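## Task

On the supply shelving, counting the lowest shelf as number one, take the water bottle standing behind the front row on shelf two and put it in the cart's top tray, standing upright. Every other item on shelf two must still be on that shelf at the end, upright and not on top of one another. Release the bottle and pull the robot away afterwards. The bottle toppling or left leaning means failure, and nothing counts as placed if the robot is what holds it there at the end.

## Robot and tools

Robot: TidyBot++, a single-arm mobile robot. The base is 0.54 m long, 0.50 m wide, 0.38 m tall and rides on four driven casters. On top sits one seven-joint arm with a two-finger gripper. The shoulder is 0.12 m ahead of the base centre, 0.68 m off the floor. Cameras: base_camera (fixed on the base, 644x364) and wrist_camera (fisheye on the hand, 644x476, looking along the hand). A small random push may sometimes nudge loose objects.

Frames: the base frame has its origin on the floor below the base centre, x forward, y left, z up. hand_pose, reported in this frame, is the midpoint between the finger pads; its z axis runs out along the fingers and the fingers move along its y axis. The odometry frame is the base frame as it was when the scene began. Heading is positive to the left, -3.142 to 3.142. base_odometry counts wheel rotation, so slip shows up as travel, and it can drift a few cm and several degrees over many moves. base_tilt is in degrees, positive when leaning forward or right.

Tools.
execute_actions(actions, cameras): actions is a list holding one action or none (empty = just report state and images). An action may contain "base", "joints", optionally "speeds"; all its motions start at once. "base" holds exactly one relative command, measured from where the base last reported itself: {"translate_m": d} straight forward (+) or back, -2 to 2 m; {"strafe_m": d} sideways, left +, -2 to 2 m; {"rotate_rad": d} turn in place, counter-clockwise from above +, -6.3 to 6.3 rad. A base move that would need over 8.667 s at its top speed is refused. "joints" is one object keyed by joint name with absolute target angles in radians (gripper as a 0 to 1 fraction): joint_1_rad any angle (whole arm about vertical; positive is clockwise from above, opposite to rotate_rad); joint_2_rad -2.249 to 2.249 (shoulder); joint_3_rad any angle (upper-arm roll); joint_4_rad -2.579 to 2.579 (elbow); joint_5_rad any angle (forearm roll); joint_6_rad -2.099 to 2.099 (wrist); joint_7_rad any angle (hand roll; hand pointing down, positive is counter-clockwise from above, and 1.57 puts the fingers opening left/right); gripper_pos 0 open to 1 closed, pad gap about 85 x (1 - gripper_pos) mm. Tolerances: ±0.039 for joints 1-4, ±0.056 for 5-7, ±0.03 gripper. Unbounded joints go the short way, so turn them in steps under half a revolution. "speeds" caps top speed for this action only: translate_m/strafe_m 0.05 to 0.5 m/s, rotate_rad 0.1 to 1.57 rad/s (defaults are the maxima). cameras: list of "base_camera", "wrist_camera" or "all"; omitted/null = all, [] = none. Unknown keys, names or out-of-range numbers get the whole call rejected. Any omitted joint or base may keep driving toward its earlier target. Actions max 15 s.
wait(seconds): 0 to 10, commands nothing, returns state and images.
zoom_image(camera, region): region [x0, y0, x1, y1] in pixels of that camera's latest full image, at most 504x504.
finished_scene(scene): ends the given scene for good after the last command has been held; its result reports success and gives the next task.

Arm geometry: upper arm 0.42 m, forearm 0.31 m, hand 0.31 m to the hand point. With joint_1_rad 0, joint_3_rad 3.14, joint_5_rad 0 (roughly the start), the arm moves in the x-z plane; angles from vertical (forward +) are upper arm = j2, forearm = j2 - j4, hand = j2 - j4 - j6. Reach forward of the shoulder is the sum of length x sin(angle), height above it the sum of length x cos(angle). The arm starts folded, hand down, sticking out up to 0.08 m past the base front, elbow up to 1.15 m high. Hand pointing down reaches at most about 0.94 m high, and only near the base.

Result lines: base_status and joint_status tell how each motion of the last accepted action ended. done = reached (for the base, wheels turned the full amount even if slipping or blocked). off_target = stopped short and may still push. contact_stop/time_out = target dropped, holding in place. "joint command not followed" with "cause:" = arm targets withheld, usually a predicted self-collision; they may be retried each action until valid targets are sent. Gripper at 1 reading done means empty fingers; off_target means something is held. on_its_own lists motion you didn't command. motor_effort gives % of max per motor, peak in brackets, with fixed bias and noise. "ARM HIT" = hard contact with base or itself. Torque fault (joints 1-4 at 104.5 N m, 5-7 at 51.3 N m; warnings at 56.7 and 29.4) freezes the arm and gripper for 10 s and skips the rest of the call; the base keeps going. MOTOR HOT from 60 °C; at 75 °C an OVER-TEMPERATURE FAULT lets the arm sink and keys show limit_stop_at_motor_heat, so resend them.

Accuracy: friction leaves joints slightly off; correct by sending last command + (wanted - read) for all seven. hand_pose itself may be 1-2 cm off, so trust images. A held load makes the arm sag; never command the angle a joint currently reads while holding something. Camera calibration in the original notes is approximate and the wrist camera's pose error grows with arm posture.

Avoid: dropping or knocking over items, pushing shelf items into stacks, driving the base while the arm is caught on something high (can tip the robot), horizontal shoves on a raised hand, blocked base moves (they push hard), and finishing while still gripping the bottle. The robot holds its last command while you compose a reply.

Each tool is called by a JSON object that holds its "fn" and its "kwargs".

## Session

{"fn": "execute_actions", "kwargs": {"actions": []}}

Scene clock: 0.00 s.
base_odometry: x=+0.000 y=+0.000 heading=+0.000 (m, m, rad; odometry frame)
base_tilt: forward=+0.1 right=+0.2 (deg)
base_status: not commanded
joint_positions: joint_1_rad=+0.005 joint_2_rad=-0.318 joint_3_rad=+3.110 joint_4_rad=-2.516 joint_5_rad=-0.039 joint_6_rad=-0.920 joint_7_rad=+1.579 gripper_pos=+0.000
joint_status: not commanded
motor_effort: joint_1_rad=+0 joint_2_rad=-3 joint_3_rad=+0 joint_4_rad=+14 joint_5_rad=-1 joint_6_rad=+0 joint_7_rad=-1 (%)
hand_pose: x=+0.2491 y=+0.0134 z=+0.5858 quat_wxyz=(-0.011, +1.000, +0.005, +0.012) (m; base frame)
pictures: base_camera, wrist_camera
Images, in order (width x height): base_camera 644x364, wrist_camera 644x476.

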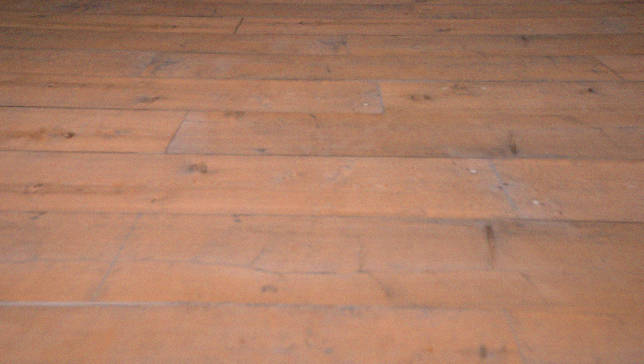

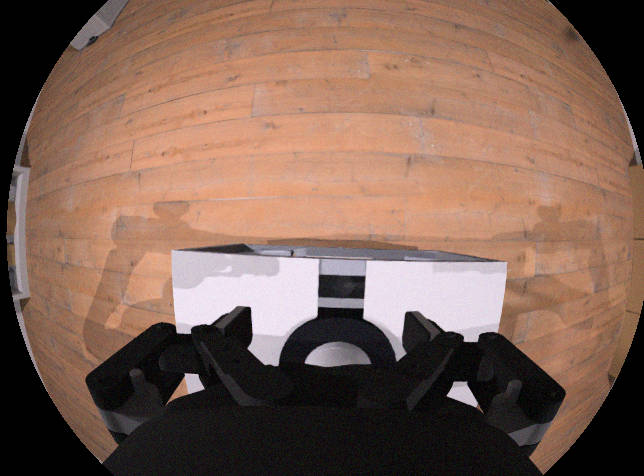

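{"fn": "execute_actions", "kwargs": {"actions": [{"joints":{"joint_6_rad":0.5,"joint_1_rad":-1.0}}], "cameras": ["wrist_camera"]}}

Scene clock: 2.50 s.
base_odometry: x=+0.000 y=+0.000 heading=+0.000 (m, m, rad; odometry frame)
base_tilt: forward=+0.1 right=+0.2 (deg)
base_status: not commanded
joint_positions: joint_1_rad=-0.986 joint_2_rad=-0.318 joint_3_rad=+3.110 joint_4_rad=-2.516 joint_5_rad=-0.039 joint_6_rad=+0.481 joint_7_rad=+1.579 gripper_pos=+0.000
joint_status: all done
motor_effort: joint_1_rad=-1(0) joint_2_rad=-8(8) joint_3_rad=+0(0) joint_4_rad=+19(18) joint_5_rad=+0(1) joint_6_rad=+8(8) joint_7_rad=+0(1) (%)
hand_pose: x=+0.3482 y=+0.3647 z=+0.8517 quat_wxyz=(-0.316, +0.667, +0.357, +0.572) (m; base frame)
pictures: wrist_camera
camera_calibration (this result's frames):
wrist_camera: T_world_to_cam=[[0.837853, -0.54582, -0.00915791, -0.0822428], [-0.102929, -0.14148, -0.984575, 0.976092], [0.536105, 0.825872, -0.174721, -0.203259], [0, 0, 0, 1]] pos_world=[0.278344, 0.261074, 0.92477]
Images, in order (width x height): wrist_camera 644x476.

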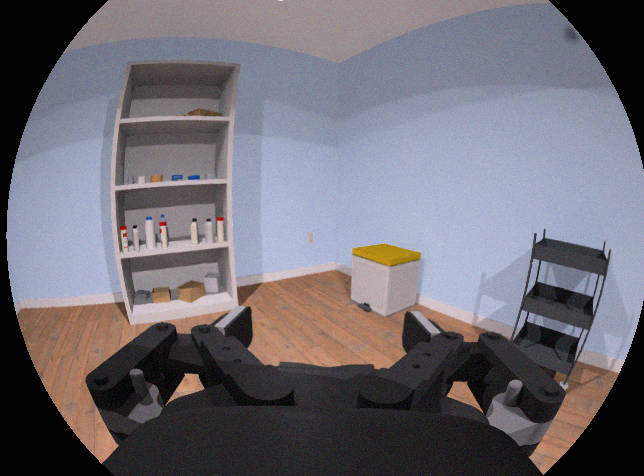

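{"fn": "zoom_image", "kwargs": {"camera": "wrist_camera", "region": [90, 160, 270, 330]}}

Region (90, 160, 270, 330) of wrist_camera's 644x476 image, scaled by 2.800.

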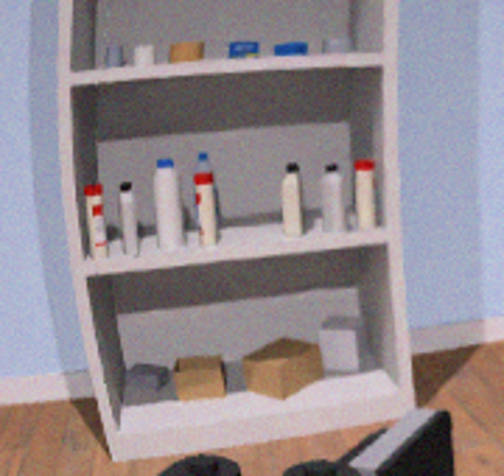

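{"fn": "execute_actions", "kwargs": {"actions": [{"base":{"rotate_rad":1.571},"joints":{"joint_1_rad":0.0,"joint_2_rad":0.9,"joint_3_rad":3.14,"joint_4_rad":-1.6,"joint_5_rad":0,"joint_6_rad":0.85,"joint_7_rad":1.57}}], "cameras": []}}

{"fn": "execute_actions", "kwargs": {"actions": [{"base":{"translate_m":1.0}}], "cameras": []}}

{"fn": "execute_actions", "kwargs": {"actions": [{"base":{"strafe_m":-0.3}}]}}

Scene clock: 5.83 s.
base_odometry: x=+0.000 y=+0.000 heading=+1.571 (m, m, rad; odometry frame)
base_tilt: forward=+0.1 right=+0.2 (deg)
base_status: done
joint_positions: joint_1_rad=-0.004 joint_2_rad=+0.897 joint_3_rad=+3.125 joint_4_rad=-1.617 joint_5_rad=-0.032 joint_6_rad=+0.827 joint_7_rad=+1.579 gripper_pos=+0.000
joint_status: all done
motor_effort: joint_1_rad=+0(3) joint_2_rad=-48(50) joint_3_rad=-1(2) joint_4_rad=+15(19) joint_5_rad=+0(0) joint_6_rad=+8(8) joint_7_rad=+0(1) (%)
hand_pose: x=+0.9414 y=+0.0066 z=+0.6535 quat_wxyz=(-0.006, +0.747, -0.012, +0.665) (m; base frame)
pictures: none
No camera images: the call's "cameras" was empty. Leave "cameras" out to get every camera's image.

Scene clock: 9.17 s.
base_odometry: x=-0.001 y=+1.000 heading=+1.571 (m, m, rad; odometry frame)
base_tilt: forward=+0.1 right=+0.2 (deg)
base_status: done
joint_positions: joint_1_rad=-0.004 joint_2_rad=+0.897 joint_3_rad=+3.125 joint_4_rad=-1.610 joint_5_rad=-0.032 joint_6_rad=+0.830 joint_7_rad=+1.579 gripper_pos=+0.000
joint_status: not commanded
motor_effort: joint_1_rad=+0(2) joint_2_rad=-49(51) joint_3_rad=-1(2) joint_4_rad=+15(16) joint_5_rad=+0(0) joint_6_rad=+8(9) joint_7_rad=+0(1) (%)
hand_pose: x=+0.9434 y=+0.0065 z=+0.6577 quat_wxyz=(-0.006, +0.744, -0.012, +0.668) (m; base frame)
pictures: none
No camera images: the call's "cameras" was empty. Leave "cameras" out to get every camera's image.

Scene clock: 11.03 s.
base_odometry: x=+0.299 y=+1.001 heading=+1.572 (m, m, rad; odometry frame)
base_tilt: forward=+0.1 right=+0.2 (deg)
base_status: done
joint_positions: joint_1_rad=+0.007 joint_2_rad=+0.897 joint_3_rad=+3.129 joint_4_rad=-1.610 joint_5_rad=-0.031 joint_6_rad=+0.830 joint_7_rad=+1.579 gripper_pos=+0.000
joint_status: not commanded
motor_effort: joint_1_rad=+0(4) joint_2_rad=-48(50) joint_3_rad=-1(3) joint_4_rad=+15(16) joint_5_rad=-1(1) joint_6_rad=+9(8) joint_7_rad=-1(0) (%)
hand_pose: x=+0.9435 y=-0.0043 z=+0.6577 quat_wxyz=(+0.000, +0.744, -0.015, +0.668) (m; base frame)
pictures: base_camera, wrist_camera
camera_calibration (this result's frames):
wrist_camera: T_world_to_cam=[[-0.0232725, -0.999607, -0.0156093, 0.030546], [-0.136374, 0.0186418, -0.990482, 0.830349], [0.990384, -0.0209223, -0.136754, -0.708781], [0, 0, 0, 1]] pos_world=[0.815914, 0.000225499, 0.725994]
Images, in order (width x height): base_camera 644x364, wrist_camera 644x476.

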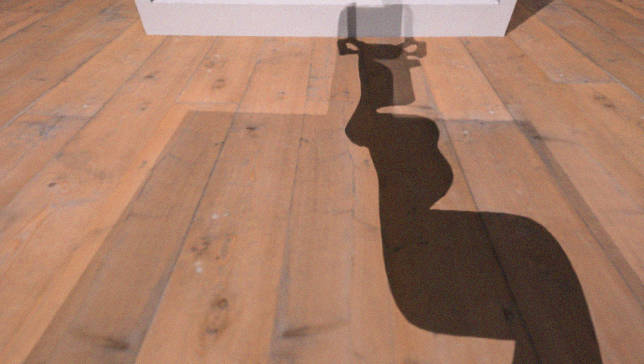

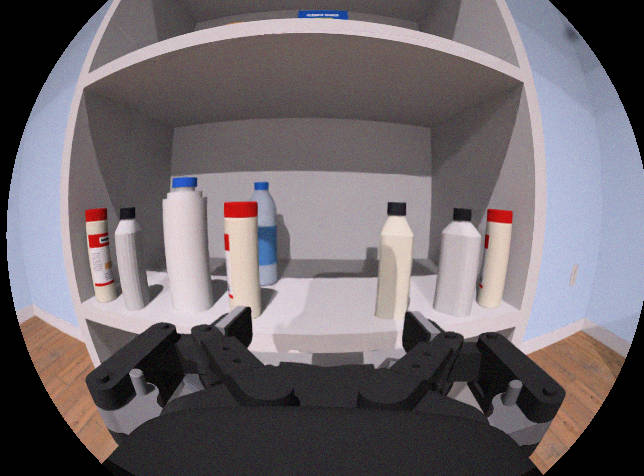

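{"fn": "execute_actions", "kwargs": {"actions": [{"base":{"strafe_m":0.13},"joints":{"joint_2_rad":0.65,"joint_4_rad":-1.26,"joint_5_rad":0.03,"joint_6_rad":-0.09,"gripper_pos":0.25}}], "cameras": ["wrist_camera"]}}

Scene clock: 13.90 s.
base_odometry: x=+0.169 y=+1.001 heading=+1.572 (m, m, rad; odometry frame)
base_tilt: forward=+0.1 right=+0.1 (deg)
base_status: done
joint_positions: joint_1_rad=-0.004 joint_2_rad=+0.646 joint_3_rad=+3.129 joint_4_rad=-1.267 joint_5_rad=-0.005 joint_6_rad=-0.068 joint_7_rad=+1.579 gripper_pos=+0.250
joint_status: all done
motor_effort: joint_1_rad=+0(3) joint_2_rad=-47(53) joint_3_rad=-1(3) joint_4_rad=+21(21) joint_5_rad=-1(1) joint_6_rad=+8(9) joint_7_rad=+0(1) (%)
hand_pose: x=+0.9537 y=+0.0125 z=+0.7882 quat_wxyz=(-0.006, +0.836, +0.005, +0.548) (m; base frame)
pictures: wrist_camera
camera_calibration (this result's frames):
wrist_camera: T_world_to_cam=[[0.0165509, -0.999863, -0.00001437, -0.000625148], [-0.426071, -0.00703983, -0.904662, 1.16957], [0.904538, 0.0149791, -0.426129, -0.391183], [0, 0, 0, 1]] pos_world=[0.85217, 0.0134681, 0.89137]
Images, in order (width x height): wrist_camera 644x476.

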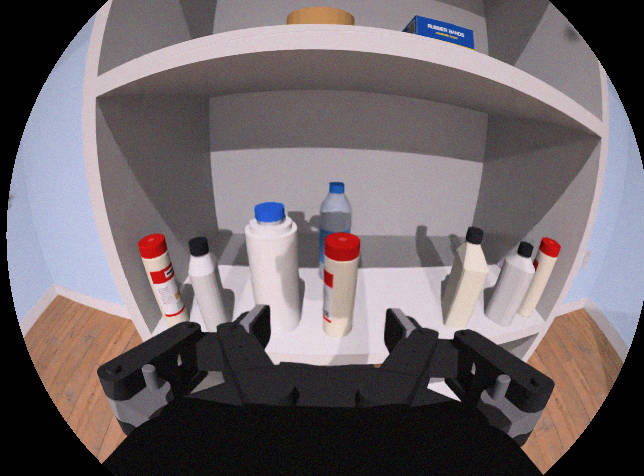

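{"fn": "execute_actions", "kwargs": {"actions": [{"base":{"translate_m":0.2},"joints":{"joint_1_rad":0.025},"speeds":{"translate_m":0.3}}], "cameras": ["wrist_camera"]}}

Scene clock: 15.73 s.
base_odometry: x=+0.169 y=+1.201 heading=+1.572 (m, m, rad; odometry frame)
base_tilt: forward=+0.1 right=+0.2 (deg)
base_status: done
joint_positions: joint_1_rad=+0.014 joint_2_rad=+0.649 joint_3_rad=+3.129 joint_4_rad=-1.266 joint_5_rad=-0.005 joint_6_rad=-0.070 joint_7_rad=+1.579 gripper_pos=+0.250
joint_status: all done
motor_effort: joint_1_rad=+0(1) joint_2_rad=-48(50) joint_3_rad=-1(2) joint_4_rad=+21(22) joint_5_rad=-1(0) joint_6_rad=+8(8) joint_7_rad=+0(0) (%)
hand_pose: x=+0.9539 y=-0.0027 z=+0.7855 quat_wxyz=(-0.001, +0.838, -0.002, +0.546) (m; base frame)
pictures: wrist_camera
camera_calibration (this result's frames):
wrist_camera: T_world_to_cam=[[-0.00168216, -0.999999, -0.0000108632, 0.00152824], [-0.430088, 0.000733283, -0.902787, 1.16953], [0.902786, -0.00151396, -0.430088, -0.38757], [0, 0, 0, 1]] pos_world=[0.852896, 0.0000838733, 0.889148]
Images, in order (width x height): wrist_camera 644x476.

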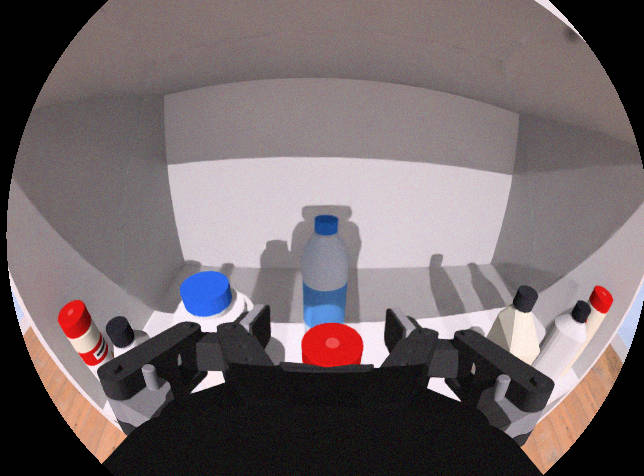

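{"fn": "execute_actions", "kwargs": {"actions": [{"base":{"translate_m":0.19},"speeds":{"translate_m":0.2}}], "cameras": ["wrist_camera"]}}

Scene clock: 17.73 s.
base_odometry: x=+0.168 y=+1.391 heading=+1.572 (m, m, rad; odometry frame)
base_tilt: forward=+0.1 right=+0.1 (deg)
base_status: done
joint_positions: joint_1_rad=+0.014 joint_2_rad=+0.649 joint_3_rad=+3.129 joint_4_rad=-1.266 joint_5_rad=-0.005 joint_6_rad=-0.071 joint_7_rad=+1.579 gripper_pos=+0.250
joint_status: not commanded
motor_effort: joint_1_rad=-1(2) joint_2_rad=-46(50) joint_3_rad=-1(2) joint_4_rad=+20(21) joint_5_rad=+0(0) joint_6_rad=+7(9) joint_7_rad=-1(0) (%)
hand_pose: x=+0.9538 y=-0.0028 z=+0.7854 quat_wxyz=(-0.001, +0.838, -0.002, +0.546) (m; base frame)
pictures: wrist_camera
camera_calibration (this result's frames):
wrist_camera: T_world_to_cam=[[-0.00177001, -0.999998, -0.0000122053, 0.00153707], [-0.430444, 0.000772909, -0.902617, 1.16963], [0.902616, -0.00159239, -0.430445, -0.387121], [0, 0, 0, 1]] pos_world=[0.852885, 0.0000165993, 0.889096]
Images, in order (width x height): wrist_camera 644x476.

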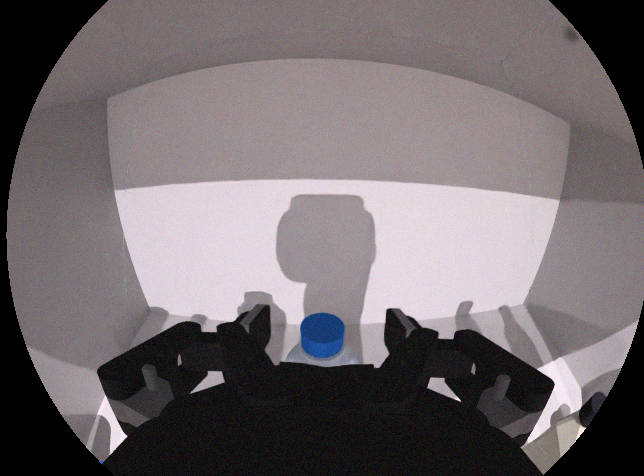

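{"fn": "execute_actions", "kwargs": {"actions": [{"base":{"translate_m":0.013},"joints":{"joint_2_rad":0.68,"joint_1_rad":0.0}}], "cameras": ["wrist_camera"]}}

Scene clock: 18.90 s.
base_odometry: x=+0.168 y=+1.404 heading=+1.572 (m, m, rad; odometry frame)
base_tilt: forward=+0.1 right=+0.2 (deg)
base_status: done
joint_positions: joint_1_rad=+0.008 joint_2_rad=+0.676 joint_3_rad=+3.129 joint_4_rad=-1.264 joint_5_rad=-0.005 joint_6_rad=-0.071 joint_7_rad=+1.579 gripper_pos=+0.250
joint_status: all done
motor_effort: joint_1_rad=+0(2) joint_2_rad=-48(50) joint_3_rad=-1(2) joint_4_rad=+20(21) joint_5_rad=+0(1) joint_6_rad=+8(8) joint_7_rad=-1(1) (%)
hand_pose: x=+0.9569 y=+0.0025 z=+0.7635 quat_wxyz=(-0.003, +0.845, +0.000, +0.535) (m; base frame)
pictures: wrist_camera
camera_calibration (this result's frames):
wrist_camera: T_world_to_cam=[[0.00460842, -0.999989, -0.000351276, 0.00101093], [-0.453391, -0.00177634, -0.89131, 1.16452], [0.8913, 0.0042668, -0.453394, -0.37095], [0, 0, 0, 1]] pos_world=[0.858605, 0.00466227, 0.869761]
Images, in order (width x height): wrist_camera 644x476.

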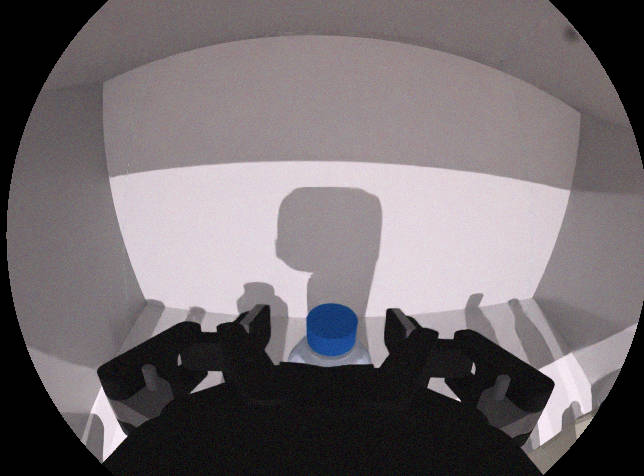

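{"fn": "execute_actions", "kwargs": {"actions": [{"base":{"translate_m":0.012},"joints":{"joint_2_rad":0.69,"gripper_pos":0.5}}], "cameras": ["wrist_camera"]}}

Scene clock: 19.70 s.
base_odometry: x=+0.168 y=+1.416 heading=+1.573 (m, m, rad; odometry frame)
base_tilt: forward=+0.1 right=+0.2 (deg)
base_status: done
joint_positions: joint_1_rad=+0.008 joint_2_rad=+0.683 joint_3_rad=+3.129 joint_4_rad=-1.264 joint_5_rad=-0.005 joint_6_rad=-0.071 joint_7_rad=+1.579 gripper_pos=+0.500
joint_status: all done
motor_effort: joint_1_rad=+0(1) joint_2_rad=-48(50) joint_3_rad=-1(2) joint_4_rad=+20(21) joint_5_rad=-1(0) joint_6_rad=+7(8) joint_7_rad=-1(0) (%)
hand_pose: x=+0.9574 y=+0.0025 z=+0.7584 quat_wxyz=(-0.003, +0.846, +0.000, +0.533) (m; base frame)
pictures: wrist_camera
camera_calibration (this result's frames):
wrist_camera: T_world_to_cam=[[0.00460643, -0.999989, -0.000428338, 0.00106313], [-0.458859, -0.00173314, -0.888507, 1.1633], [0.888497, 0.00428939, -0.458862, -0.366894], [0, 0, 0, 1]] pos_world=[0.85977, 0.00465303, 0.865247]
Images, in order (width x height): wrist_camera 644x476.

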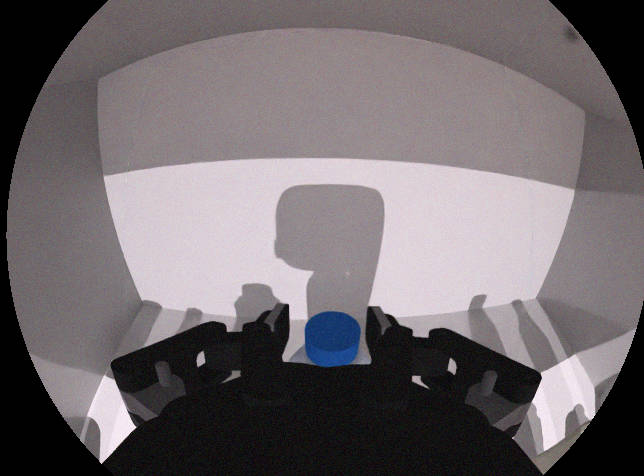

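{"fn": "execute_actions", "kwargs": {"actions": [{"joints":{"gripper_pos":1.0}}], "cameras": ["wrist_camera"]}}

Scene clock: 20.63 s.
base_odometry: x=+0.168 y=+1.416 heading=+1.573 (m, m, rad; odometry frame)
base_tilt: forward=+0.1 right=+0.2 (deg)
base_status: not commanded
joint_positions: joint_1_rad=+0.008 joint_2_rad=+0.682 joint_3_rad=+3.129 joint_4_rad=-1.264 joint_5_rad=-0.004 joint_6_rad=-0.071 joint_7_rad=+1.579 gripper_pos=+0.714
joint_status: gripper_pos off_target (ended at +0.714, target +1.000)
motor_effort: joint_1_rad=-1(2) joint_2_rad=-47(48) joint_3_rad=-2(2) joint_4_rad=+20(21) joint_5_rad=-1(1) joint_6_rad=+8(8) joint_7_rad=+0(1) (%)
hand_pose: x=+0.9575 y=+0.0025 z=+0.7587 quat_wxyz=(-0.003, +0.846, +0.000, +0.533) (m; base frame)
pictures: wrist_camera
camera_calibration (this result's frames):
wrist_camera: T_world_to_cam=[[0.00474533, -0.999989, -0.0000681104, 0.000647106], [-0.458467, -0.00211507, -0.888709, 1.16337], [0.888699, 0.00424845, -0.458472, -0.367299], [0, 0, 0, 1]] pos_world=[0.85978, 0.00466815, 0.865498]
Images, in order (width x height): wrist_camera 644x476.

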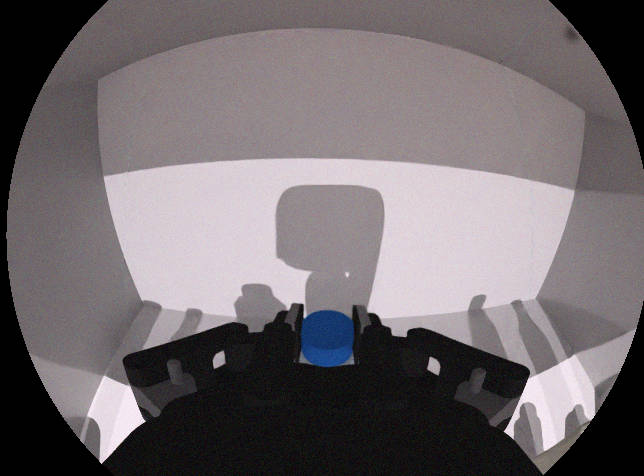

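{"fn": "execute_actions", "kwargs": {"actions": [{"joints":{"joint_2_rad":0.63}}], "cameras": ["wrist_camera"]}}

Scene clock: 21.50 s.
base_odometry: x=+0.168 y=+1.416 heading=+1.573 (m, m, rad; odometry frame)
base_tilt: forward=+0.2 right=+0.2 (deg)
base_status: not commanded
joint_positions: joint_1_rad=+0.008 joint_2_rad=+0.674 joint_3_rad=+3.129 joint_4_rad=-1.270 joint_5_rad=-0.004 joint_6_rad=-0.084 joint_7_rad=+1.579 gripper_pos=+0.714
joint_status: joint_2_rad off_target (ended at +0.674, target +0.630)
motor_effort: joint_1_rad=+0(1) joint_2_rad=-53(54) joint_3_rad=-1(2) joint_4_rad=+23(24) joint_5_rad=+0(0) joint_6_rad=+10(10) joint_7_rad=+0(1) (%)
hand_pose: x=+0.9536 y=+0.0026 z=+0.7591 quat_wxyz=(-0.003, +0.849, +0.001, +0.529) (m; base frame)
pictures: wrist_camera
camera_calibration (this result's frames):
wrist_camera: T_world_to_cam=[[0.00497243, -0.999988, 0.0000357093, 0.000439241], [-0.4673, -0.00235522, -0.884096, 1.16688], [0.884085, 0.00437942, -0.467306, -0.35259], [0, 0, 0, 1]] pos_world=[0.857001, 0.00473164, 0.866869]
Images, in order (width x height): wrist_camera 644x476.

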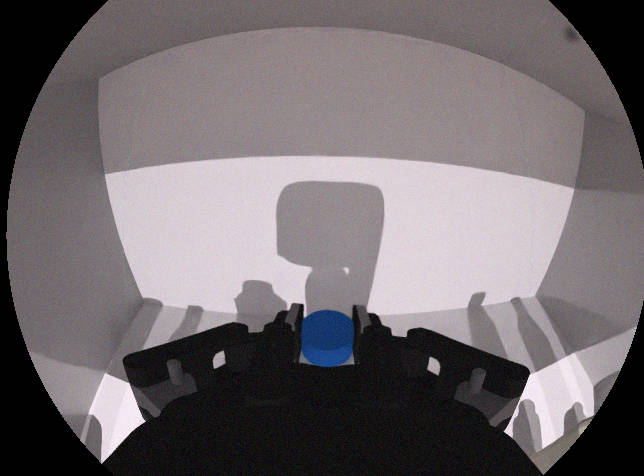

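{"fn": "execute_actions", "kwargs": {"actions": [{"joints":{"joint_2_rad":0.59,"joint_4_rad":-1.22,"joint_6_rad":-0.04}}], "cameras": ["wrist_camera"]}}

Scene clock: 23.57 s.
base_odometry: x=+0.168 y=+1.416 heading=+1.573 (m, m, rad; odometry frame)
base_tilt: forward=+0.2 right=+0.1 (deg)
base_status: not commanded
joint_positions: joint_1_rad=+0.008 joint_2_rad=+0.643 joint_3_rad=+3.129 joint_4_rad=-1.264 joint_5_rad=-0.004 joint_6_rad=-0.084 joint_7_rad=+1.579 gripper_pos=+0.714
joint_status: joint_2_rad off_target (ended at +0.643, target +0.590); joint_4_rad off_target (ended at -1.264, target -1.220); the others done
motor_effort: joint_1_rad=+0(0) joint_2_rad=-56(58) joint_3_rad=-1(1) joint_4_rad=+26(27) joint_5_rad=-1(0) joint_6_rad=+12(14) joint_7_rad=-1(0) (%)
hand_pose: x=+0.9521 y=+0.0026 z=+0.7880 quat_wxyz=(-0.003, +0.839, +0.001, +0.544) (m; base frame)
pictures: wrist_camera
camera_calibration (this result's frames):
wrist_camera: T_world_to_cam=[[0.00492154, -0.999988, 0.000445855, 0.000171828], [-0.434915, -0.00254196, -0.900468, 1.17376], [0.900458, 0.00423778, -0.434923, -0.378857], [0, 0, 0, 1]] pos_world=[0.85163, 0.00476099, 0.892161]
Images, in order (width x height): wrist_camera 644x476.

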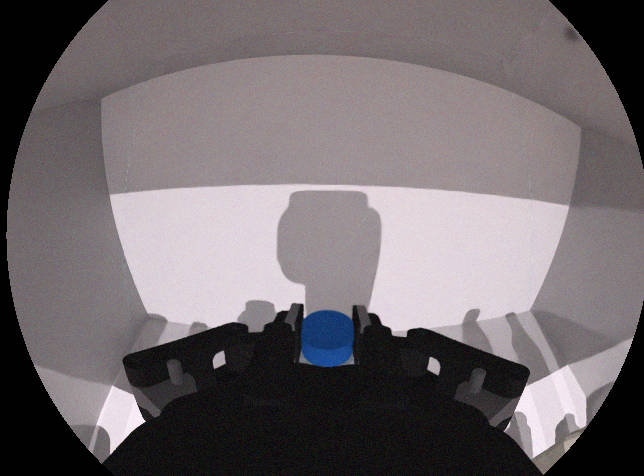

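{"fn": "execute_actions", "kwargs": {"actions": [{"base":{"strafe_m":-0.13},"speeds":{"strafe_m":0.15}}], "cameras": ["wrist_camera"]}}

{"fn": "execute_actions", "kwargs": {"actions": [{"base":{"translate_m":-0.5},"speeds":{"translate_m":0.25}}]}}

Scene clock: 25.27 s.
base_odometry: x=+0.298 y=+1.417 heading=+1.573 (m, m, rad; odometry frame)
base_tilt: forward=+0.1 right=+0.2 (deg)
base_status: done
joint_positions: joint_1_rad=+0.004 joint_2_rad=+0.643 joint_3_rad=+3.130 joint_4_rad=-1.264 joint_5_rad=-0.004 joint_6_rad=-0.084 joint_7_rad=+1.579 gripper_pos=+0.714
joint_status: not commanded
motor_effort: joint_1_rad=-1(4) joint_2_rad=-56(58) joint_3_rad=-2(3) joint_4_rad=+27(27) joint_5_rad=+0(1) joint_6_rad=+12(12) joint_7_rad=-1(1) (%)
hand_pose: x=+0.9521 y=+0.0055 z=+0.7881 quat_wxyz=(-0.003, +0.839, +0.002, +0.544) (m; base frame)
pictures: wrist_camera
camera_calibration (this result's frames):
wrist_camera: T_world_to_cam=[[0.0085601, -0.999962, 0.00155681, -0.00129611], [-0.434788, -0.00512396, -0.900518, 1.17377], [0.900492, 0.00703165, -0.434815, -0.378973], [0, 0, 0, 1]] pos_world=[0.851615, 0.0073831, 0.892221]
Images, in order (width x height): wrist_camera 644x476.

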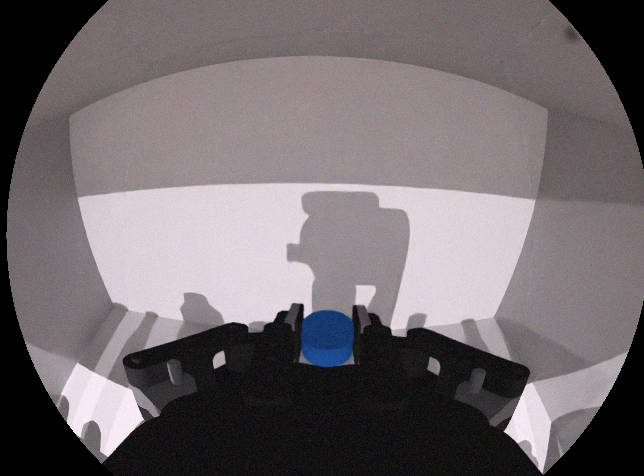

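Scene clock: 28.10 s.
base_odometry: x=+0.299 y=+0.917 heading=+1.573 (m, m, rad; odometry frame)
base_tilt: forward=+0.1 right=+0.2 (deg)
base_status: done
joint_positions: joint_1_rad=+0.004 joint_2_rad=+0.640 joint_3_rad=+3.130 joint_4_rad=-1.263 joint_5_rad=-0.004 joint_6_rad=-0.084 joint_7_rad=+1.579 gripper_pos=+0.714
joint_status: not commanded
motor_effort: joint_1_rad=+0(1) joint_2_rad=-57(59) joint_3_rad=-1(2) joint_4_rad=+27(28) joint_5_rad=-1(1) joint_6_rad=+11(13) joint_7_rad=-1(0) (%)
hand_pose: x=+0.9520 y=+0.0056 z=+0.7915 quat_wxyz=(-0.003, +0.838, +0.003, +0.546) (m; base frame)
pictures: base_camera, wrist_camera
camera_calibration (this result's frames):
wrist_camera: T_world_to_cam=[[0.00868375, -0.999961, 0.00160293, -0.00134009], [-0.430556, -0.00518576, -0.902549, 1.17446], [0.902522, 0.00714736, -0.430584, -0.382707], [0, 0, 0, 1]] pos_world=[0.851084, 0.00748577, 0.895222]
Images, in order (width x height): base_camera 644x364, wrist_camera 644x476.

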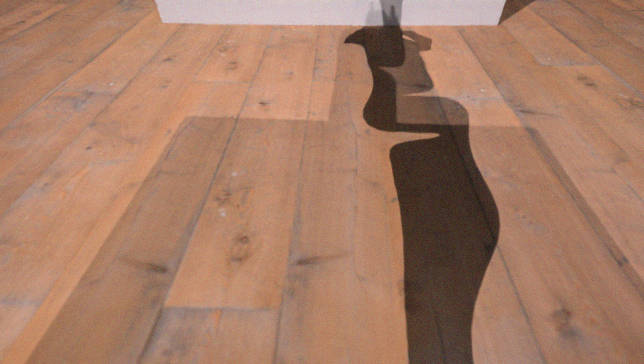

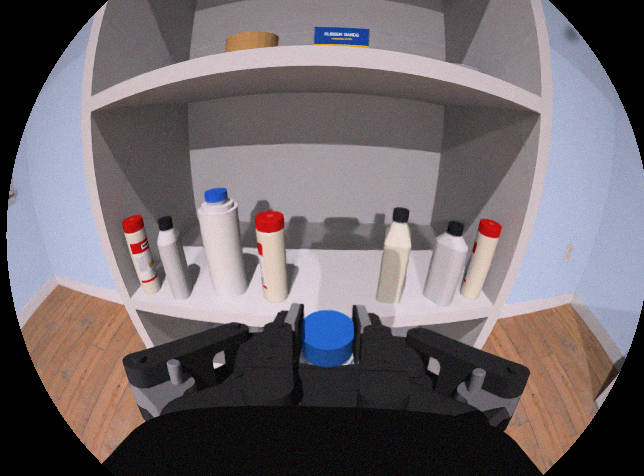

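{"fn": "execute_actions", "kwargs": {"actions": [{"base":{"translate_m":-0.65},"joints":{"joint_2_rad":0.38,"joint_4_rad":-1.07,"joint_6_rad":-0.45},"speeds":{"translate_m":0.4}}], "cameras": []}}

{"fn": "execute_actions", "kwargs": {"actions": [{"base":{"rotate_rad":-1.573},"joints":{"joint_2_rad":0.16,"joint_4_rad":-0.92,"joint_6_rad":-0.83},"speeds":{"rotate_rad":0.7}}]}}

Scene clock: 31.10 s.
base_odometry: x=+0.301 y=+0.267 heading=+1.573 (m, m, rad; odometry frame)
base_tilt: forward=+0.1 right=+0.2 (deg)
base_status: done
joint_positions: joint_1_rad=+0.004 joint_2_rad=+0.417 joint_3_rad=+3.130 joint_4_rad=-1.103 joint_5_rad=-0.004 joint_6_rad=-0.462 joint_7_rad=+1.579 gripper_pos=+0.714
joint_status: all done
motor_effort: joint_1_rad=+0(1) joint_2_rad=-48(62) joint_3_rad=-1(2) joint_4_rad=+27(29) joint_5_rad=-1(0) joint_6_rad=+12(12) joint_7_rad=-1(1) (%)
hand_pose: x=+0.8885 y=+0.0061 z=+0.9581 quat_wxyz=(-0.003, +0.837, +0.004, +0.548) (m; base frame)
pictures: none
No camera images: the call's "cameras" was empty. Leave "cameras" out to get every camera's image.

Scene clock: 34.30 s.
base_odometry: x=+0.301 y=+0.267 heading=+0.000 (m, m, rad; odometry frame)
base_tilt: forward=+0.1 right=+0.2 (deg)
base_status: done
joint_positions: joint_1_rad=+0.006 joint_2_rad=+0.198 joint_3_rad=+3.139 joint_4_rad=-0.951 joint_5_rad=+0.007 joint_6_rad=-0.837 joint_7_rad=+1.579 gripper_pos=+0.714
joint_status: all done
motor_effort: joint_1_rad=+0(5) joint_2_rad=-38(54) joint_3_rad=-1(4) joint_4_rad=+26(30) joint_5_rad=+0(2) joint_6_rad=+12(12) joint_7_rad=+0(1) (%)
hand_pose: x=+0.7736 y=-0.0025 z=+1.0977 quat_wxyz=(+0.006, +0.838, +0.003, +0.546) (m; base frame)
pictures: base_camera, wrist_camera
camera_calibration (this result's frames):
wrist_camera: T_world_to_cam=[[-0.00188905, -0.999837, 0.0179717, -0.0180993], [-0.429901, -0.0154143, -0.902744, 1.37356], [0.902874, -0.0094314, -0.429802, -0.0909353], [0, 0, 0, 1]] pos_world=[0.672564, 0.00221847, 1.20121]
Images, in order (width x height): base_camera 644x364, wrist_camera 644x476.

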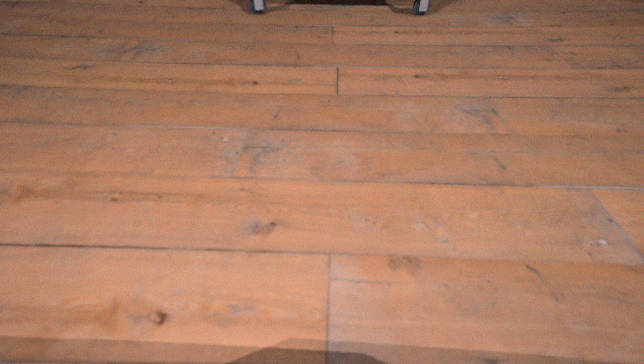

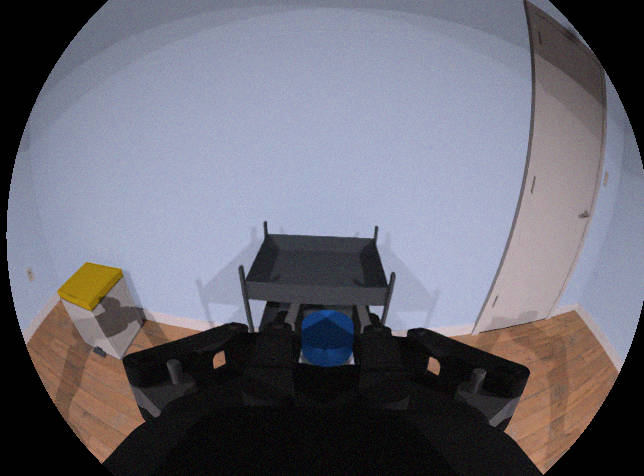

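{"fn": "execute_actions", "kwargs": {"actions": [{"base":{"translate_m":0.3},"speeds":{"translate_m":0.4}}]}}

Scene clock: 36.53 s.
base_odometry: x=+0.601 y=+0.266 heading=+0.000 (m, m, rad; odometry frame)
base_tilt: forward=+0.1 right=+0.2 (deg)
base_status: done
joint_positions: joint_1_rad=+0.006 joint_2_rad=+0.202 joint_3_rad=+3.139 joint_4_rad=-0.951 joint_5_rad=+0.007 joint_6_rad=-0.842 joint_7_rad=+1.579 gripper_pos=+0.714
joint_status: not commanded
motor_effort: joint_1_rad=+0(1) joint_2_rad=-39(42) joint_3_rad=-1(0) joint_4_rad=+26(28) joint_5_rad=+0(0) joint_6_rad=+11(13) joint_7_rad=-1(1) (%)
hand_pose: x=+0.7746 y=-0.0025 z=+1.0933 quat_wxyz=(+0.006, +0.840, +0.003, +0.542) (m; base frame)
pictures: base_camera, wrist_camera
camera_calibration (this result's frames):
wrist_camera: T_world_to_cam=[[-0.00174576, -0.999838, 0.0179324, -0.0181026], [-0.438717, -0.0153487, -0.898494, 1.37226], [0.898624, -0.00943579, -0.438619, -0.0807386], [0, 0, 0, 1]] pos_world=[0.674555, 0.00220095, 1.19788]
Images, in order (width x height): base_camera 644x364, wrist_camera 644x476.

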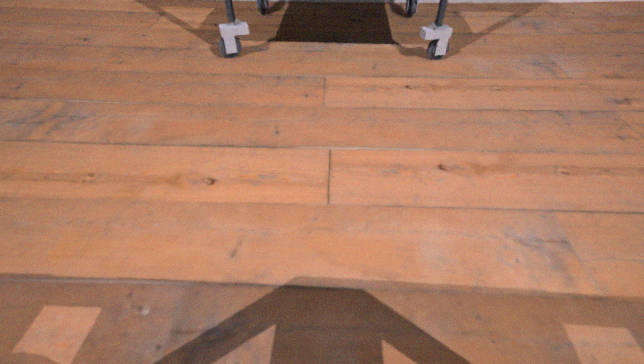

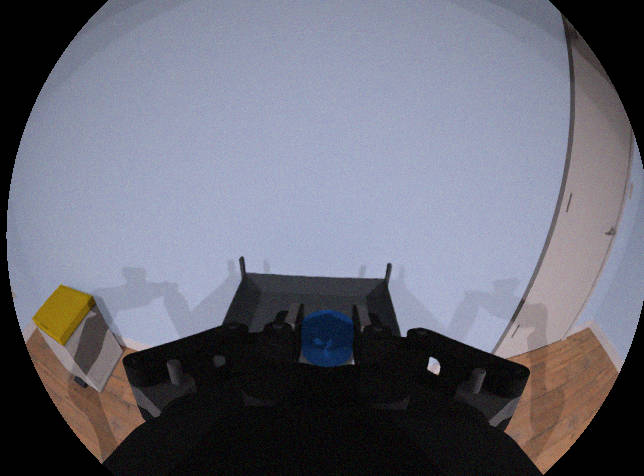

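{"fn": "execute_actions", "kwargs": {"actions": [{"base":{"translate_m":0.39},"speeds":{"translate_m":0.4}}], "cameras": []}}

{"fn": "execute_actions", "kwargs": {"actions": [{"joints":{"joint_4_rad":-1.47,"joint_6_rad":-0.27}}]}}

Scene clock: 39.03 s.
base_odometry: x=+0.991 y=+0.266 heading=-0.001 (m, m, rad; odometry frame)
base_tilt: forward=+0.1 right=+0.2 (deg)
base_status: done
joint_positions: joint_1_rad=+0.006 joint_2_rad=+0.199 joint_3_rad=+3.139 joint_4_rad=-0.951 joint_5_rad=+0.007 joint_6_rad=-0.845 joint_7_rad=+1.579 gripper_pos=+0.714
joint_status: not commanded
motor_effort: joint_1_rad=+0(1) joint_2_rad=-38(41) joint_3_rad=+0(1) joint_4_rad=+26(27) joint_5_rad=-1(0) joint_6_rad=+12(13) joint_7_rad=-1(0) (%)
hand_pose: x=+0.7727 y=-0.0025 z=+1.0951 quat_wxyz=(+0.006, +0.840, +0.003, +0.543) (m; base frame)
pictures: none
No camera images: the call's "cameras" was empty. Leave "cameras" out to get every camera's image.

Scene clock: 40.83 s.
base_odometry: x=+0.991 y=+0.266 heading=-0.001 (m, m, rad; odometry frame)
base_tilt: forward=+0.1 right=+0.2 (deg)
base_status: not commanded
joint_positions: joint_1_rad=+0.006 joint_2_rad=+0.199 joint_3_rad=+3.139 joint_4_rad=-1.492 joint_5_rad=+0.007 joint_6_rad=-0.321 joint_7_rad=+1.579 gripper_pos=+0.714
joint_status: all done
motor_effort: joint_1_rad=+0(0) joint_2_rad=-39(41) joint_3_rad=-1(1) joint_4_rad=+27(29) joint_5_rad=-1(0) joint_6_rad=+12(12) joint_7_rad=-1(1) (%)
hand_pose: x=+0.7956 y=-0.0015 z=+0.9236 quat_wxyz=(+0.005, +0.845, +0.004, +0.535) (m; base frame)
pictures: base_camera, wrist_camera
camera_calibration (this result's frames):
wrist_camera: T_world_to_cam=[[0.00216304, -0.999828, 0.0184261, -0.017601], [-0.454014, -0.0173995, -0.890825, 1.23405], [0.890992, -0.00643881, -0.453973, -0.15386], [0, 0, 0, 1]] pos_world=[0.6974, 0.00288307, 1.02979]
Images, in order (width x height): base_camera 644x364, wrist_camera 644x476.

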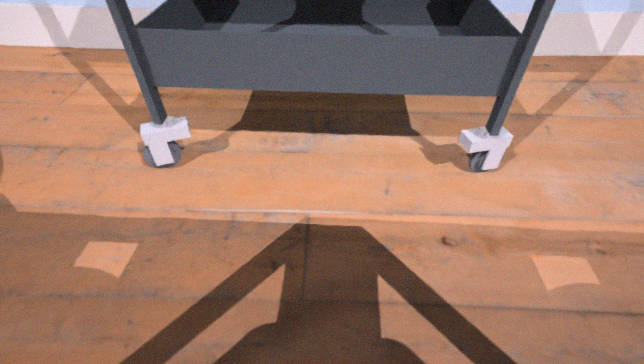

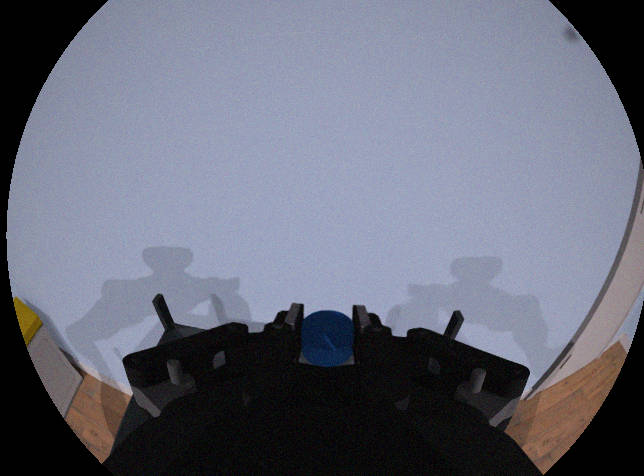

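Lower in small steps until the load drops.

{"fn": "execute_actions", "kwargs": {"actions": [{"joints":{"joint_4_rad":-1.57,"joint_6_rad":-0.17}}], "cameras": []}}

Scene clock: 41.83 s.
base_odometry: x=+0.991 y=+0.266 heading=-0.001 (m, m, rad; odometry frame)
base_tilt: forward=+0.1 right=+0.2 (deg)
base_status: not commanded
joint_positions: joint_1_rad=+0.006 joint_2_rad=+0.199 joint_3_rad=+3.139 joint_4_rad=-1.596 joint_5_rad=+0.007 joint_6_rad=-0.222 joint_7_rad=+1.579 gripper_pos=+0.714
joint_status: all done
motor_effort: joint_1_rad=+0(0) joint_2_rad=-38(40) joint_3_rad=-1(0) joint_4_rad=+27(28) joint_5_rad=+0(0) joint_6_rad=+11(12) joint_7_rad=-1(1) (%)
hand_pose: x=+0.7895 y=-0.0012 z=+0.8904 quat_wxyz=(+0.005, +0.846, +0.005, +0.533) (m; base frame)
pictures: none
No camera images: the call's "cameras" was empty. Leave "cameras" out to get every camera's image.

{"fn": "execute_actions", "kwargs": {"actions": [{"joints":{"joint_4_rad":-1.64,"joint_6_rad":-0.10}}], "cameras": []}}

Scene clock: 42.73 s.
base_odometry: x=+0.991 y=+0.266 heading=-0.001 (m, m, rad; odometry frame)
base_tilt: forward=+0.1 right=+0.2 (deg)
base_status: not commanded
joint_positions: joint_1_rad=+0.006 joint_2_rad=+0.195 joint_3_rad=+3.139 joint_4_rad=-1.647 joint_5_rad=+0.007 joint_6_rad=-0.141 joint_7_rad=+1.579 gripper_pos=+0.714
joint_status: all done
motor_effort: joint_1_rad=+0(1) joint_2_rad=-36(39) joint_3_rad=-1(1) joint_4_rad=+25(27) joint_5_rad=-1(1) joint_6_rad=+10(12) joint_7_rad=-1(1) (%)
hand_pose: x=+0.7885 y=-0.0011 z=+0.8856 quat_wxyz=(+0.005, +0.837, +0.005, +0.547) (m; base frame)
pictures: none
No camera images: the call's "cameras" was empty. Leave "cameras" out to get every camera's image.

{"fn": "execute_actions", "kwargs": {"actions": [{"joints":{"joint_2_rad":0.19,"joint_6_rad":-0.17}}], "cameras": []}}

{"fn": "execute_actions", "kwargs": {"actions": [{"joints":{"gripper_pos":0.2}}], "cameras": ["wrist_camera"]}}

{"fn": "execute_actions", "kwargs": {"actions": [{"base":{"translate_m":-0.45}}], "cameras": ["wrist_camera"]}}

Scene clock: 43.57 s.
base_odometry: x=+0.991 y=+0.266 heading=-0.001 (m, m, rad; odometry frame)
base_tilt: forward=+0.1 right=+0.1 (deg)
base_status: not commanded
joint_positions: joint_1_rad=+0.006 joint_2_rad=+0.195 joint_3_rad=+3.139 joint_4_rad=-1.643 joint_5_rad=+0.007 joint_6_rad=-0.150 joint_7_rad=+1.579 gripper_pos=+0.714
joint_status: all done
motor_effort: joint_1_rad=-1(1) joint_2_rad=-31(36) joint_3_rad=-1(1) joint_4_rad=+21(25) joint_5_rad=+0(0) joint_6_rad=+8(10) joint_7_rad=-1(0) (%)
hand_pose: x=+0.7882 y=-0.0011 z=+0.8852 quat_wxyz=(+0.005, +0.838, +0.005, +0.545) (m; base frame)
pictures: none
No camera images: the call's "cameras" was empty. Leave "cameras" out to get every camera's image.

Scene clock: 44.57 s.
base_odometry: x=+0.991 y=+0.266 heading=-0.001 (m, m, rad; odometry frame)
base_tilt: forward=+0.1 right=+0.1 (deg)
base_status: not commanded
joint_positions: joint_1_rad=+0.006 joint_2_rad=+0.195 joint_3_rad=+3.139 joint_4_rad=-1.643 joint_5_rad=+0.007 joint_6_rad=-0.151 joint_7_rad=+1.579 gripper_pos=+0.200
joint_status: all done
motor_effort: joint_1_rad=+0(1) joint_2_rad=-31(32) joint_3_rad=-1(1) joint_4_rad=+21(22) joint_5_rad=+0(0) joint_6_rad=+8(8) joint_7_rad=+0(1) (%)
hand_pose: x=+0.7882 y=-0.0011 z=+0.8852 quat_wxyz=(+0.005, +0.838, +0.005, +0.545) (m; base frame)
pictures: wrist_camera
camera_calibration (this result's frames):
wrist_camera: T_world_to_cam=[[0.00289659, -0.999828, 0.0183353, -0.0169638], [-0.432882, -0.0177821, -0.901275, 1.18909], [0.901446, -0.00532637, -0.432859, -0.191599], [0, 0, 0, 1]] pos_world=[0.6875, 0.00316297, 0.989071]
Images, in order (width x height): wrist_camera 644x476.

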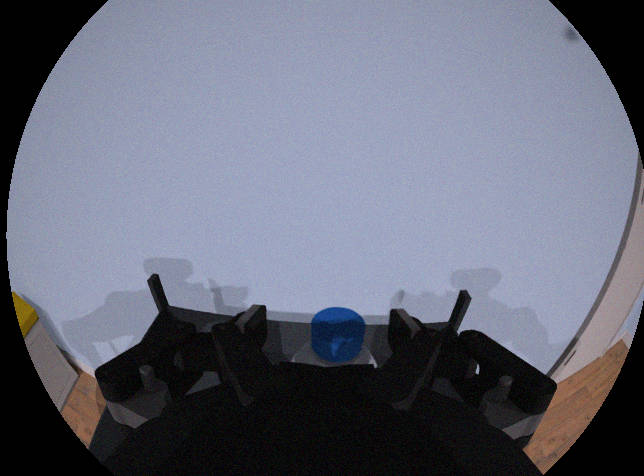

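Scene clock: 46.87 s.
base_odometry: x=+0.541 y=+0.266 heading=-0.001 (m, m, rad; odometry frame)
base_tilt: forward=+0.1 right=+0.2 (deg)
base_status: done
joint_positions: joint_1_rad=+0.005 joint_2_rad=+0.187 joint_3_rad=+3.139 joint_4_rad=-1.643 joint_5_rad=+0.007 joint_6_rad=-0.152 joint_7_rad=+1.579 gripper_pos=+0.200
joint_status: not commanded
motor_effort: joint_1_rad=+0(4) joint_2_rad=-32(36) joint_3_rad=-1(2) joint_4_rad=+21(22) joint_5_rad=-1(1) joint_6_rad=+7(8) joint_7_rad=-1(0) (%)
hand_pose: x=+0.7864 y=-0.0004 z=+0.8904 quat_wxyz=(+0.005, +0.836, +0.005, +0.548) (m; base frame)
pictures: wrist_camera
camera_calibration (this result's frames):
wrist_camera: T_world_to_cam=[[0.00369642, -0.999824, 0.018411, -0.0171146], [-0.426444, -0.0182291, -0.90433, 1.19066], [0.904506, -0.00450847, -0.426436, -0.195879], [0, 0, 0, 1]] pos_world=[0.684985, 0.00370995, 0.993531]
Images, in order (width x height): wrist_camera 644x476.

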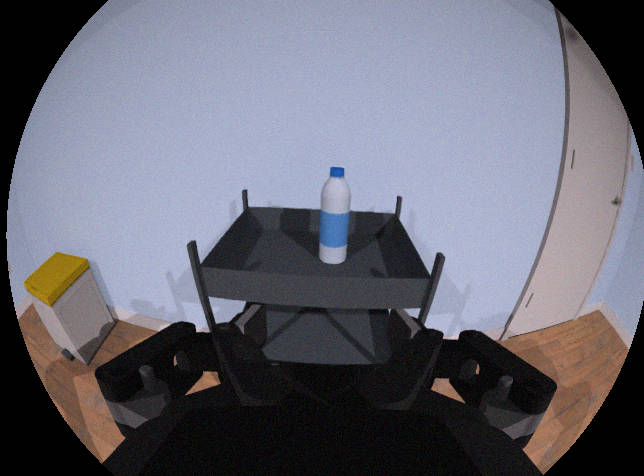

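{"fn": "execute_actions", "kwargs": {"actions": [{"joints":{"joint_1_rad":-1.0,"joint_6_rad":0.1}}], "cameras": ["wrist_camera"]}}

Scene clock: 49.23 s.
base_odometry: x=+0.541 y=+0.266 heading=-0.001 (m, m, rad; odometry frame)
base_tilt: forward=+0.1 right=+0.1 (deg)
base_status: not commanded
joint_positions: joint_1_rad=-0.991 joint_2_rad=+0.187 joint_3_rad=+3.139 joint_4_rad=-1.643 joint_5_rad=+0.007 joint_6_rad=+0.078 joint_7_rad=+1.579 gripper_pos=+0.200
joint_status: all done
motor_effort: joint_1_rad=-1(2) joint_2_rad=-32(33) joint_3_rad=-1(2) joint_4_rad=+22(22) joint_5_rad=-1(1) joint_6_rad=+8(9) joint_7_rad=-2(1) (%)
hand_pose: x=+0.4932 y=+0.5776 z=+0.9585 quat_wxyz=(-0.301, +0.673, +0.371, +0.565) (m; base frame)
pictures: wrist_camera
camera_calibration (this result's frames):
wrist_camera: T_world_to_cam=[[0.839607, -0.542863, 0.0189802, -0.116071], [-0.0982643, -0.186158, -0.977594, 1.14313], [0.534232, 0.818929, -0.209644, -0.399786], [0, 0, 0, 1]] pos_world=[0.423361, 0.477188, 1.0359]
Images, in order (width x height): wrist_camera 644x476.

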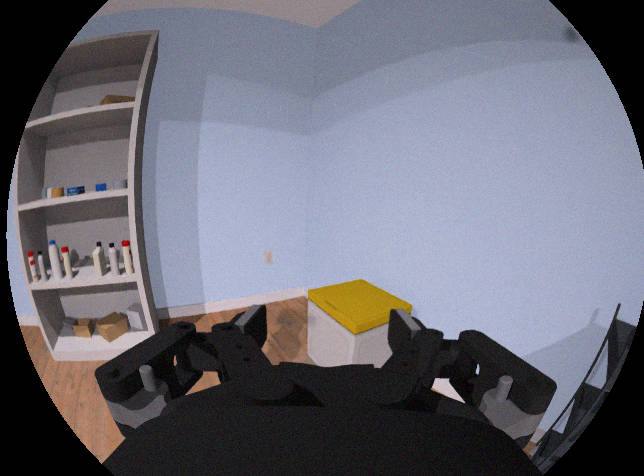

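{"fn": "finished_scene", "kwargs": {"scene": 1}}

The scene is finished: the task was done.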